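# Lift plate from gray tray onto taped table area

## Task

Get the plate out of the gray tray and set it down on the table so that no part of it extends beyond the blue tape outline. Leave the gray tray undisturbed, in its original state. The plate must stay there by itself, not because the robot is holding it. At the end, release the plate and move the tool away from it.

## Robot and tools

Robot: one arm with a suction cup. Its cup point is the center of the cup rim when nothing touches it, and the cup opens along the cup point's own +z axis. About 7 cm behind the rim, the tool body and wrist camera widen to roughly 8 cm sideways, so leave clearance around the tray walls.

Frame: all poses are in the scene frame. The origin is on the table top directly under the arm base. +z points up, and +y is to the left when facing along +x. Positions are in metres. Orientations are quaternions written w first (qw, qx, qy, qz). The base may be slightly tilted. The reported cup position can be a little off, more so at long reach.

Row format (used by both motion tools): 8 numbers [x, y, z, qw, qx, qy, qz, suction]. The first seven give an absolute target pose for the cup point in the scene frame. Suction runs from -1 to 1. +1 means full vacuum, about 55 kPa below ambient, and smaller values request that fraction. Any value of 0.05 or less switches it off. The setting stays until you change it.

execute_actions(actions): a list of actions, run in order. Each action is a list of up to 15 rows, and each row lasts one control step of 1/30 s. If an action has fewer rows, its last row repeats until 15 steps are filled. Send the intended quaternion in every row rather than copying a possibly drifted reported one. A target more than 0.6 m from the current cup point along any of the cup's axes is refused. If the first action fails this check, or any action is malformed, nothing runs. An empty list just returns the current state and images.

move(target, speed, blocking): drives the cup point in a straight line toward one absolute pose, given as a single 8-number row. The suction value is applied at the start. speed is in m/s, from 0.002 to 0.5, default 0.25, and rotation may reach twice that in rad/s. The path lasts 0.5 to 10 s and is cut off at 10 s. It does not avoid obstacles, and the actual motion can lag or overshoot. With blocking=false the call returns after 0.5 s while the arm keeps going. Until the move is shown to have ended, check it with wait(0) or end it with stop(); other motion calls are refused in the meantime. The result adds a 'move:' line. 'done' means it settled near the target; 'off_target', 'moving', 'held' or 'fault' report other endings. It also gives the distance to the target and which limits applied: 'paced' means the command was clipped, and 'held' means some steps were blocked, after which the arm may go faster than the requested speed.

wait(seconds): 0 to 10. Lets time pass while the arm holds its last command. It returns early if a running move finishes. stop(): brakes a running move; it needs stopping distance, and suction is unaffected. zoom_image(camera, region): camera 'cam_wrist' (616x616 fisheye); region is [x0, y0, x1, y1] in image pixels from the top-left, at most 504 by 504. finished_scene(scene): ends the scene with the given number; this is final.

Control details: each step, the commanded pose is clipped to within 70 mm and 16 degrees of the measured pose, and position takes priority over orientation. After an action the arm continues only as far as that clipped pose, so continue a long motion in the next call. The 'Hand target' line shows what the controller is currently steering toward. A 'pose unreachable' line means the clearance check changed or blocked the command; the mount under the base counts as part of the arm.

Results: the state line gives cup position, quaternion, and linear and angular velocities. suction_measured shows the vacuum reached: near 0 means no seal. On a sealed surface it sits up to 0.15 below the setting and can sag by 0.04 between pump cycles. part_present switches to 1 at 0.50 and back to 0 below 0.45. Flange force is the estimated external force on the tool, including any held load. It is noisy, especially during acceleration, and it may say 'no reading'. MOTOR HOT warns of overheating; reaching the limit brakes the arm.

Gripping: press the 29 mm rim fully onto a smooth, flat part of the plate, away from its edges, holes or seams. Under vacuum the cup compresses, so a held object sits up to about 10 mm nearer the tool. To release, lower the plate until it rests on the table, switch suction off, then back away more than 15 mm. Don't seal the cup onto the table; if that happens, turn suction off.

Avoid: the arm is stiff, so aiming even slightly beyond a contact surface can trigger a fault. A torque fault occurs when a joint reaches its load limit: waist 319, shoulder 319, elbow 150, forearm roll 42.3, wrist pitch 42.3, wrist roll 42.3 N m. A force fault occurs at 144 N. Either fault freezes the arm for 10 s and drops the remaining commands. Approach contacts slowly. Don't drop, slam or fling the plate, don't shift the tray, and never push anything off the table. Loose objects may occasionally get a small push from outside, so check the final placement.

Each tool is called after "Call:" by a JSON object that holds its "op" and its "data", one argument or row to a line.

## Session

Call:
{"op": "execute_actions", "data": {
  "actions": []
}}

Scene clock: 0.00 s.
end_effector_position=(+0.6556, +0.0098, +0.4430) suction_measured=0.00 part_present=0 end_effector_quat_wxyz=(-0.007, -0.009, +1.000, +0.000) end_effector_velocity=(-0.000, -0.000, +0.000) end_effector_angular_velocity=(-0.000, -0.000, -0.000)
Joint positions: [-0.053  0.166  1.622 -0.002  1.353 -0.054]
Joint velocities: [-0.001 -0.     0.    -0.    -0.    -0.   ]
Flange force (N, the push that the arm receives, along the end effector's own x y z axes): no reading
Hand target: +0.656, +0.010, +0.443; -0.007, -0.009, +1.000, +0.000

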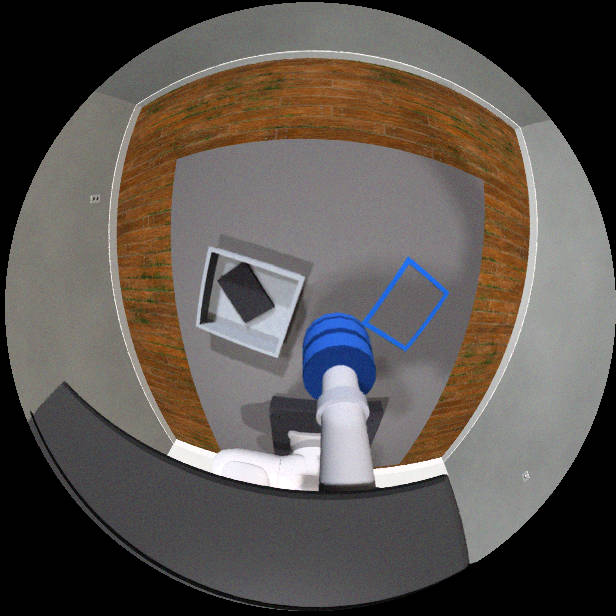

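Call:
{"op": "zoom_image", "data": {
  "camera": "cam_wrist",
  "region": [180, 230, 330, 370]
}}

Call:
{"op": "zoom_image", "data": {
  "camera": "cam_wrist",
  "region": [340, 240, 470, 370]
}}

Region (180, 230, 330, 370) of cam_wrist's 616x616 image, scaled by 3.360, with more detail than that image has; it fills the top 470 rows of this view, and the rest is white.

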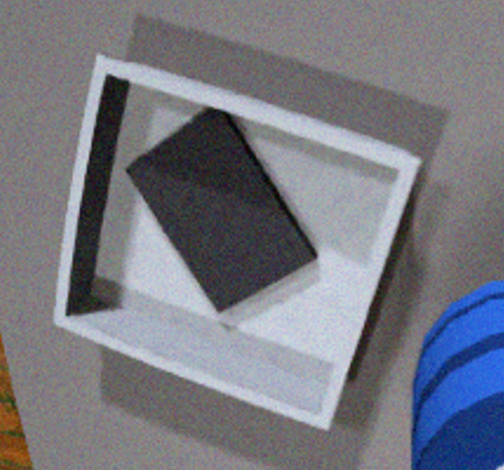

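Region (340, 240, 470, 370) of cam_wrist's 616x616 image, scaled by 3.877, with more detail than that image has.

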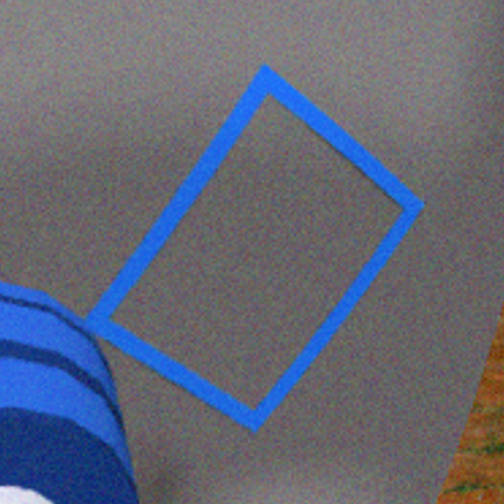

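Call:
{"op": "move", "data": {
  "target": [0.56,0.18,0.22,0,0,1,0,0],
  "speed": 0.4
}}

Call:
{"op": "zoom_image", "data": {
  "camera": "cam_wrist",
  "region": [180, 180, 460, 420]
}}

Scene clock: 4.93 s.
end_effector_position=(+0.5602, +0.1799, +0.2201) suction_measured=0.00 part_present=0 end_effector_quat_wxyz=(+0.000, -0.000, +1.000, +0.000) end_effector_velocity=(-0.000, +0.000, -0.000) end_effector_angular_velocity=(-0.000, +0.000, -0.001)
Joint positions: [ 0.239  0.221  2.    -0.007  0.905  0.26 ]
Joint velocities: [ 0.     0.     0.001 -0.    -0.001  0.001]
Flange force (N, the push that the arm receives, along the end effector's own x y z axes): [-6.6 -6.4 4.5]
Hand target: +0.560, +0.180, +0.220; +0.000, -0.000, +1.000, +0.000
Off the commanded pose: 0.000 m, 0 deg.
move: done
camera_calibration (this result's frames):
cam_wrist: T_world_to_cam=[[0.0257618, -0.999076, -0.0343934, 0.179552], [-0.93851, -0.0360206, 0.343369, 0.473262], [-0.34429, 0.0234327, -0.938571, 0.4941], [0, 0, 0, 1]] pos_world=[0.609649, 0.184855, 0.307419]

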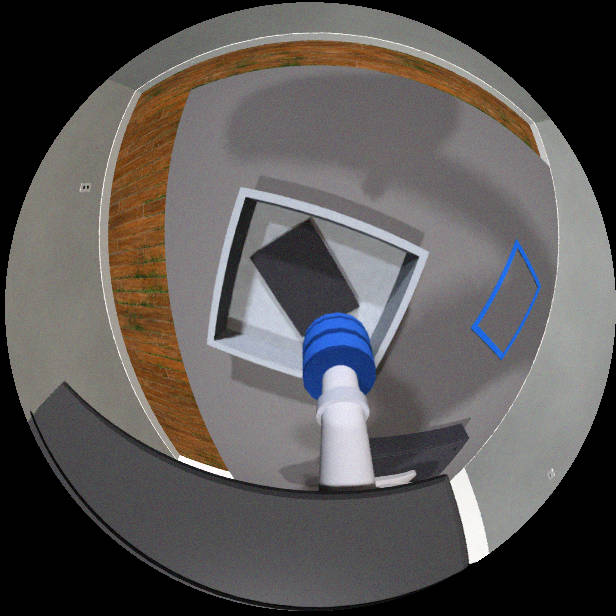

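Region (180, 180, 460, 420) of cam_wrist's 616x616 image, scaled by 1.800, with more detail than that image has; it fills the top 432 rows of this view, and the rest is white.

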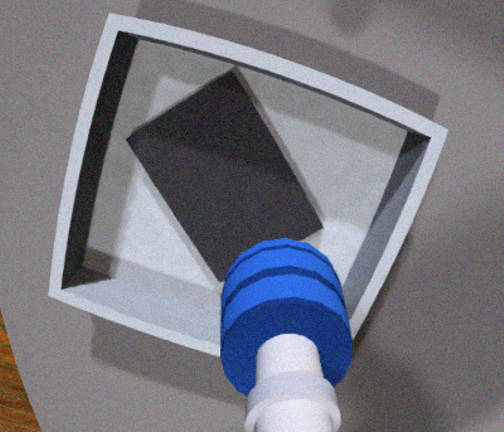

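Call:
{"op": "move", "data": {
  "target": [0.54,0.196,0.065,0,0,1,0,0]
}}

Scene clock: 7.67 s.
end_effector_position=(+0.5401, +0.1961, +0.0652) suction_measured=0.00 part_present=0 end_effector_quat_wxyz=(-0.000, -0.000, +1.000, +0.000) end_effector_velocity=(+0.000, -0.000, -0.001) end_effector_angular_velocity=(+0.000, +0.000, -0.002)
Joint positions: [ 0.274  0.411  2.117 -0.011  0.599  0.3  ]
Joint velocities: [-0.001  0.001  0.     0.001 -0.001  0.001]
Flange force (N, the push that the arm receives, along the end effector's own x y z axes): [-1.7 -6.1 1.8]
Hand target: +0.540, +0.196, +0.065; -0.000, -0.000, +1.000, +0.000
Off the commanded pose: 0.000 m, 0 deg.
move: done
camera_calibration (this result's frames):
cam_wrist: T_world_to_cam=[[0.0254699, -0.999095, -0.0340777, 0.191047], [-0.938369, -0.0356481, 0.343792, 0.507982], [-0.344696, 0.0232211, -0.938427, 0.341674], [0, 0, 0, 1]] pos_world=[0.589582, 0.201049, 0.152506]

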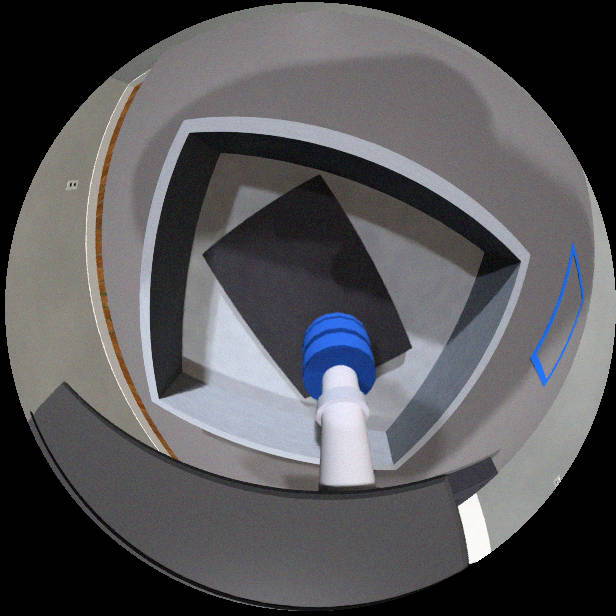

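Call:
{"op": "move", "data": {
  "target": [0.542,0.205,0.03,0,0,1,0,0],
  "speed": 0.1
}}

Call:
{"op": "move", "data": {
  "target": [0.542,0.205,0.016,0,0,1,0,1],
  "speed": 0.025
}}

Scene clock: 9.40 s.
end_effector_position=(+0.5419, +0.2050, +0.0301) suction_measured=0.00 part_present=0 end_effector_quat_wxyz=(-0.000, -0.000, +1.000, +0.000) end_effector_velocity=(+0.001, +0.000, -0.001) end_effector_angular_velocity=(-0.000, -0.000, +0.000)
Joint positions: [ 0.288  0.472  2.117 -0.013  0.537  0.316]
Joint velocities: [-0.     0.002 -0.001 -0.001 -0.001 -0.   ]
Flange force (N, the push that the arm receives, along the end effector's own x y z axes): [0.9 -3.2 6.4]
Hand target: +0.542, +0.205, +0.030; -0.000, -0.000, +1.000, +0.000
Off the commanded pose: 0.000 m, 0 deg.
move: done
camera_calibration (this result's frames):
cam_wrist: T_world_to_cam=[[0.025161, -0.999115, -0.0337108, 0.198849], [-0.938354, -0.0352334, 0.343877, 0.522059], [-0.34476, 0.0229804, -0.93841, 0.309218], [0, 0, 0, 1]] pos_world=[0.591478, 0.209961, 0.117352]

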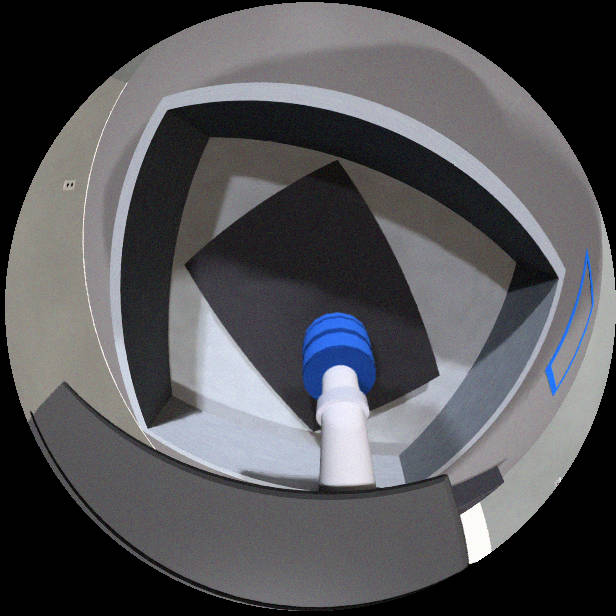

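Scene clock: 10.23 s.
end_effector_position=(+0.5420, +0.2051, +0.0160) suction_measured=0.00 part_present=0 end_effector_quat_wxyz=(-0.000, -0.000, +1.000, +0.000) end_effector_velocity=(-0.000, +0.000, -0.001) end_effector_angular_velocity=(+0.000, +0.000, -0.000)
Joint positions: [ 0.288  0.495  2.12  -0.014  0.511  0.316]
Joint velocities: [ 0.001  0.001  0.     0.    -0.001  0.001]
Flange force (N, the push that the arm receives, along the end effector's own x y z axes): [-0.8 -8.0 5.2]
Hand target: +0.542, +0.205, +0.016; -0.000, -0.000, +1.000, +0.000
Off the commanded pose: 0.000 m, 0 deg.
move: done
camera_calibration (this result's frames):
cam_wrist: T_world_to_cam=[[0.0252677, -0.999114, -0.0336626, 0.198411], [-0.938384, -0.0353148, 0.343787, 0.526948], [-0.344671, 0.0229018, -0.938444, 0.296044], [0, 0, 0, 1]] pos_world=[0.591503, 0.210064, 0.103342]

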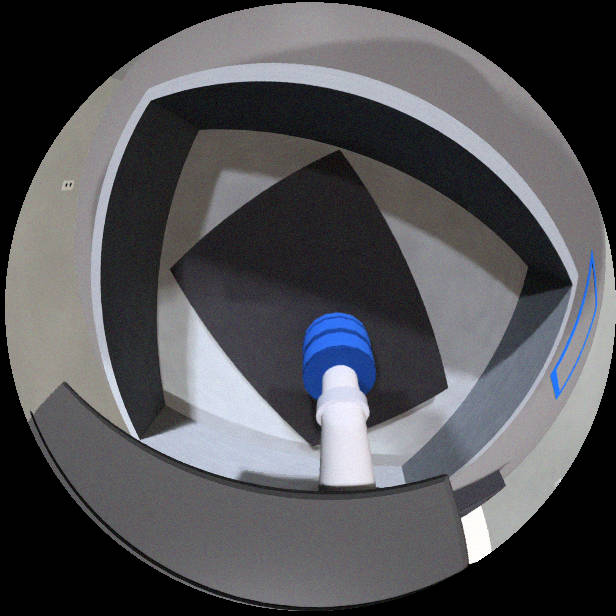

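Call:
{"op": "move", "data": {
  "target": [0.542,0.207,0.008,0,0,1,0,1],
  "speed": 0.02
}}

Scene clock: 11.23 s.
end_effector_position=(+0.5420, +0.2070, +0.0080) suction_measured=0.71 part_present=1 end_effector_quat_wxyz=(-0.000, -0.000, +1.000, +0.000) end_effector_velocity=(+0.000, +0.000, -0.001) end_effector_angular_velocity=(-0.000, +0.000, -0.000)
Joint positions: [ 0.291  0.509  2.12  -0.014  0.498  0.32 ]
Joint velocities: [ 0.     0.001 -0.     0.    -0.001  0.   ]
Flange force (N, the push that the arm receives, along the end effector's own x y z axes): [4.1 -4.3 -1.0]
Hand target: +0.542, +0.207, +0.008; -0.000, -0.000, +1.000, +0.000
Off the commanded pose: 0.000 m, 0 deg.
move: done
camera_calibration (this result's frames):
cam_wrist: T_world_to_cam=[[0.0251055, -0.999119, -0.0336297, 0.20012], [-0.938368, -0.0351526, 0.343844, 0.529713], [-0.344724, 0.0229247, -0.938424, 0.28849], [0, 0, 0, 1]] pos_world=[0.591491, 0.21195, 0.0953173]

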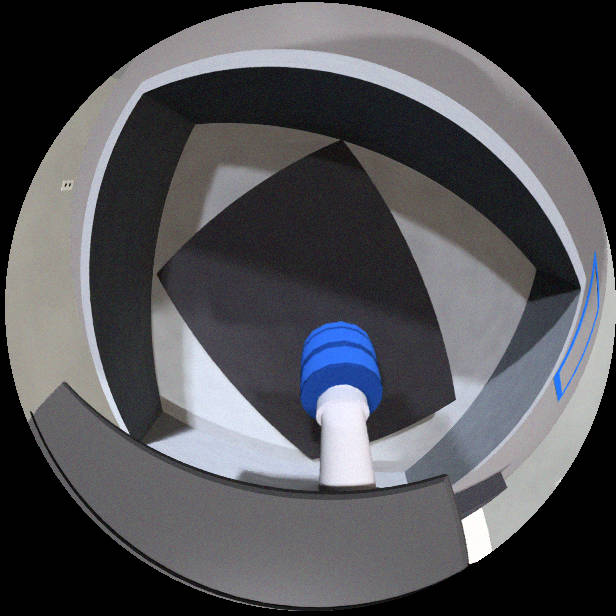

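Call:
{"op": "move", "data": {
  "target": [0.542,0.205,0.11,0,0,1,0,1],
  "speed": 0.1
}}

Scene clock: 12.93 s.
end_effector_position=(+0.5420, +0.2049, +0.1098) suction_measured=0.99 part_present=1 end_effector_quat_wxyz=(+0.000, +0.000, +1.000, -0.000) end_effector_velocity=(-0.000, +0.000, +0.000) end_effector_angular_velocity=(+0.000, -0.000, +0.000)
Joint positions: [ 0.289  0.35   2.089 -0.011  0.688  0.314]
Joint velocities: [ 0.    -0.001 -0.     0.     0.001 -0.   ]
Flange force (N, the push that the arm receives, along the end effector's own x y z axes): [2.6 -2.8 2.9]
Hand target: +0.542, +0.205, +0.110; +0.000, +0.000, +1.000, -0.000
Off the commanded pose: 0.000 m, 0 deg.
move: done
camera_calibration (this result's frames):
cam_wrist: T_world_to_cam=[[0.024921, -0.999134, -0.0333339, 0.201546], [-0.938412, -0.034875, 0.343753, 0.494598], [-0.344617, 0.0227143, -0.938468, 0.384068], [0, 0, 0, 1]] pos_world=[0.591471, 0.209897, 0.197134]

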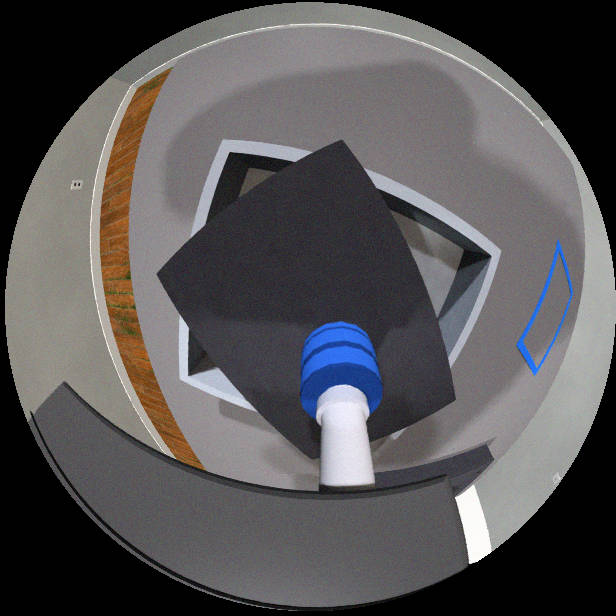

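Call:
{"op": "move", "data": {
  "target": [0.514,-0.23,0.1,0,0.5075,0.8616,0,1],
  "speed": 0.35
}}

Call:
{"op": "move", "data": {
  "target": [0.514,-0.23,0.025,0,0.5075,0.8616,0,1],
  "speed": 0.15
}}

Scene clock: 23.97 s.
end_effector_position=(+0.5138, -0.2295, +0.1000) suction_measured=0.99 part_present=1 end_effector_quat_wxyz=(-0.000, +0.507, +0.862, -0.001) end_effector_velocity=(+0.000, -0.001, -0.000) end_effector_angular_velocity=(-0.000, +0.000, -0.000)
Joint positions: [-0.501  0.344  2.125  0.007  0.658  0.575]
Joint velocities: [-0.001  0.001 -0.001 -0.     0.    -0.   ]
Flange force (N, the push that the arm receives, along the end effector's own x y z axes): [-2.0 -16.4 -0.5]
Hand target: +0.514, -0.230, +0.100; -0.000, +0.508, +0.862, -0.001
Off the commanded pose: 0.001 m, 0 deg.
move: done
camera_calibration (this result's frames):
cam_wrist: T_world_to_cam=[[-0.86165, -0.506467, -0.0323998, 0.336376], [-0.485462, 0.80394, 0.343522, 0.416233], [-0.147935, 0.311725, -0.938585, 0.340296], [0, 0, 0, 1]] pos_world=[0.542246, -0.270342, 0.18731]

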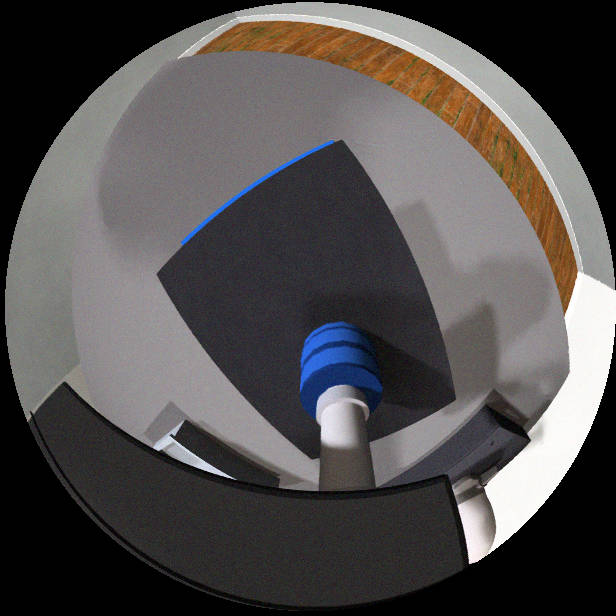

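Scene clock: 24.83 s.
end_effector_position=(+0.5141, -0.2300, +0.0251) suction_measured=0.99 part_present=1 end_effector_quat_wxyz=(+0.000, +0.507, +0.862, +0.000) end_effector_velocity=(+0.000, -0.000, -0.000) end_effector_angular_velocity=(+0.000, -0.000, -0.002)
Joint positions: [-0.501  0.463  2.15   0.012  0.512  0.57 ]
Joint velocities: [-0.001  0.001 -0.     0.    -0.001  0.001]
Flange force (N, the push that the arm receives, along the end effector's own x y z axes): [-4.1 -5.8 5.2]
Hand target: +0.514, -0.230, +0.025; -0.000, +0.507, +0.862, +0.000
Off the commanded pose: 0.000 m, 0 deg.
move: done
camera_calibration (this result's frames):
cam_wrist: T_world_to_cam=[[-0.861592, -0.506474, -0.0338054, 0.333937], [-0.485852, 0.803559, 0.343863, 0.442544], [-0.146993, 0.312694, -0.938411, 0.269949], [0, 0, 0, 1]] pos_world=[0.542409, -0.270891, 0.112438]

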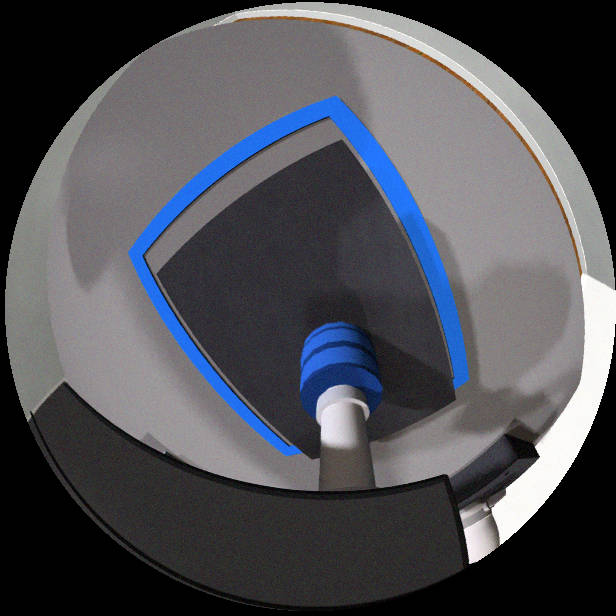

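Well centred. Lower.

Call:
{"op": "move", "data": {
  "target": [0.514,-0.23,0.003,0,0.5075,0.8616,0,1],
  "speed": 0.03
}}

Scene clock: 26.17 s.
end_effector_position=(+0.5140, -0.2300, +0.0031) suction_measured=0.99 part_present=1 end_effector_quat_wxyz=(+0.000, +0.508, +0.862, +0.000) end_effector_velocity=(+0.000, +0.000, +0.000) end_effector_angular_velocity=(-0.001, -0.001, +0.001)
Joint positions: [-0.501  0.501  2.154  0.013  0.471  0.569]
Joint velocities: [ 0.001 -0.     0.    -0.    -0.001  0.   ]
Flange force (N, the push that the arm receives, along the end effector's own x y z axes): [-5.5 -7.8 8.8]
Hand target: +0.514, -0.230, +0.003; -0.000, +0.508, +0.862, +0.000
Off the commanded pose: 0.000 m, 0 deg.
move: done
camera_calibration (this result's frames):
cam_wrist: T_world_to_cam=[[-0.861652, -0.506381, -0.0336799, 0.333197], [-0.485735, 0.803653, 0.343807, 0.450105], [-0.14703, 0.312601, -0.938436, 0.249228], [0, 0, 0, 1]] pos_world=[0.542376, -0.270913, 0.0903573]

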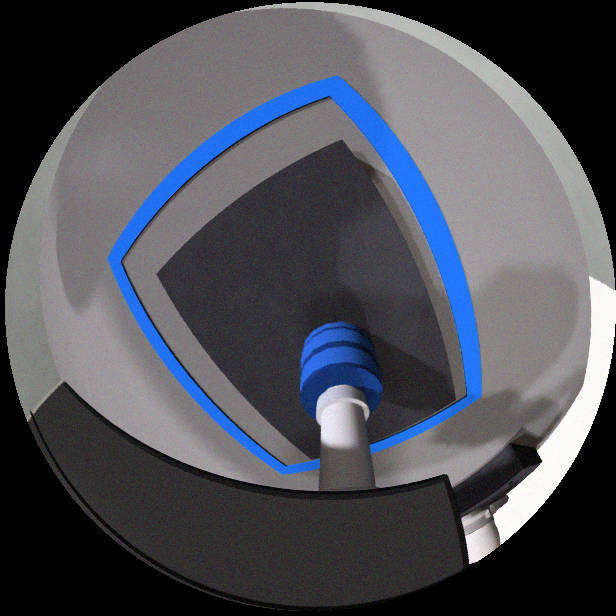

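Call:
{"op": "move", "data": {
  "target": [0.517,-0.232,-0.002,0,0.5075,0.8616,0,1],
  "speed": 0.015
}}

Scene clock: 37.20 s.
end_effector_position=(+0.5164, -0.2314, +0.0011) suction_measured=0.98 part_present=1 end_effector_quat_wxyz=(+0.000, +0.507, +0.862, +0.000) end_effector_velocity=(-0.000, -0.000, +0.000) end_effector_angular_velocity=(-0.000, -0.000, -0.001)
Joint positions: [-0.501  0.507  2.15   0.013  0.469  0.569]
Joint velocities: [-0.    -0.    -0.     0.     0.     0.001]
Flange force (N, the push that the arm receives, along the end effector's own x y z axes): [8.1 -7.3 -30.8]
Hand target: +0.516, -0.231, +0.001; +0.000, +0.507, +0.862, +0.000
Off the commanded pose: 0.003 m, 0 deg.
FORCE FAULT: contact force on the arm reached its limit, and the arm stopped for 10 seconds. The contact can be on any part of the arm, not only on its tool. That time counts as 20 of the actions that you can send in this scene. The arm's remaining commands of this call were not run. The arm holds still and accepts commands again. Move the arm away from the contact; if what it grips holds it there, let go first. Pushing or pulling that hard again can fault the arm again.
move: fault
camera_calibration (this result's frames):
cam_wrist: T_world_to_cam=[[-0.861514, -0.506584, -0.0341538, 0.334372], [-0.486185, 0.803692, 0.343079, 0.45333], [-0.146349, 0.312172, -0.938686, 0.247719], [0, 0, 0, 1]] pos_world=[0.544722, -0.272281, 0.0884222]

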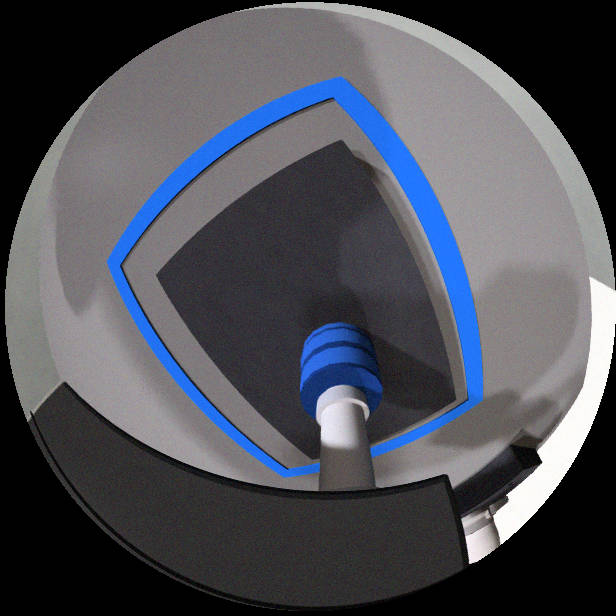

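That pressed too far and caused a fault stop. The plate is down, so I'll release it.

Call:
{"op": "execute_actions", "data": {
  "actions": [
    [[0.5164,-0.2314,0.002,0,0.5075,0.8616,0,0]]
  ]
}}

Call:
{"op": "move", "data": {
  "target": [0.5164,-0.2314,0.2,0,0.5075,0.8616,0,0]
}}

Scene clock: 40.03 s.
end_effector_position=(+0.5164, -0.2314, +0.0020) suction_measured=0.00 part_present=0 end_effector_quat_wxyz=(-0.000, +0.508, +0.862, -0.000) end_effector_velocity=(+0.000, +0.001, +0.000) end_effector_angular_velocity=(+0.000, -0.000, +0.000)
Joint positions: [-0.501  0.505  2.149  0.013  0.472  0.569]
Joint velocities: [ 0.001 -0.    -0.     0.001  0.     0.   ]
Flange force (N, the push that the arm receives, along the end effector's own x y z axes): [-2.1 -8.3 -5.7]
Hand target: +0.516, -0.231, +0.002; +0.000, +0.508, +0.862, -0.000
Off the commanded pose: 0.000 m, 0 deg.
camera_calibration (this result's frames):
cam_wrist: T_world_to_cam=[[-0.861671, -0.506354, -0.033612, 0.334507], [-0.48569, 0.803686, 0.343793, 0.452734], [-0.147067, 0.312561, -0.938444, 0.249025], [0, 0, 0, 1]] pos_world=[0.544747, -0.272313, 0.0892925]

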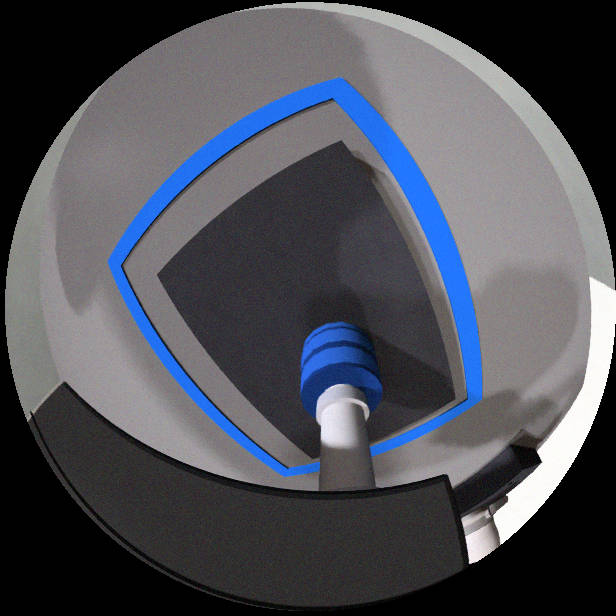

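Scene clock: 41.23 s.
end_effector_position=(+0.5162, -0.2315, +0.1997) suction_measured=0.00 part_present=0 end_effector_quat_wxyz=(-0.000, +0.508, +0.862, -0.000) end_effector_velocity=(+0.000, +0.000, +0.001) end_effector_angular_velocity=(+0.000, -0.000, +0.000)
Joint positions: [-0.503  0.213  2.058  0.007  0.856  0.574]
Joint velocities: [ 0.001 -0.001 -0.001  0.     0.001  0.   ]
Flange force (N, the push that the arm receives, along the end effector's own x y z axes): [-3.4 -2.8 0.3]
Hand target: +0.516, -0.231, +0.200; +0.000, +0.508, +0.862, -0.000
Off the commanded pose: 0.000 m, 0 deg.
move: done
camera_calibration (this result's frames):
cam_wrist: T_world_to_cam=[[-0.861873, -0.506042, -0.0331172, 0.341061], [-0.485278, 0.804022, 0.34359, 0.384646], [-0.147244, 0.312202, -0.938536, 0.434566], [0, 0, 0, 1]] pos_world=[0.544599, -0.272345, 0.28699]

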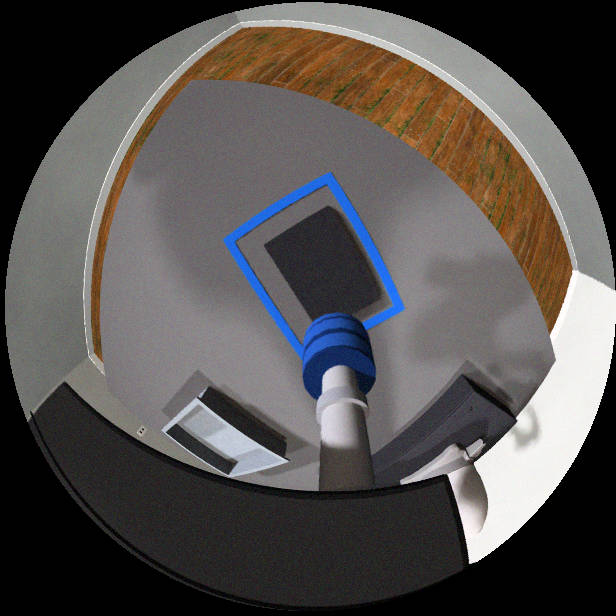

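Call:
{"op": "finished_scene", "data": {
  "scene": 1
}}

The scene is finished: the task was done.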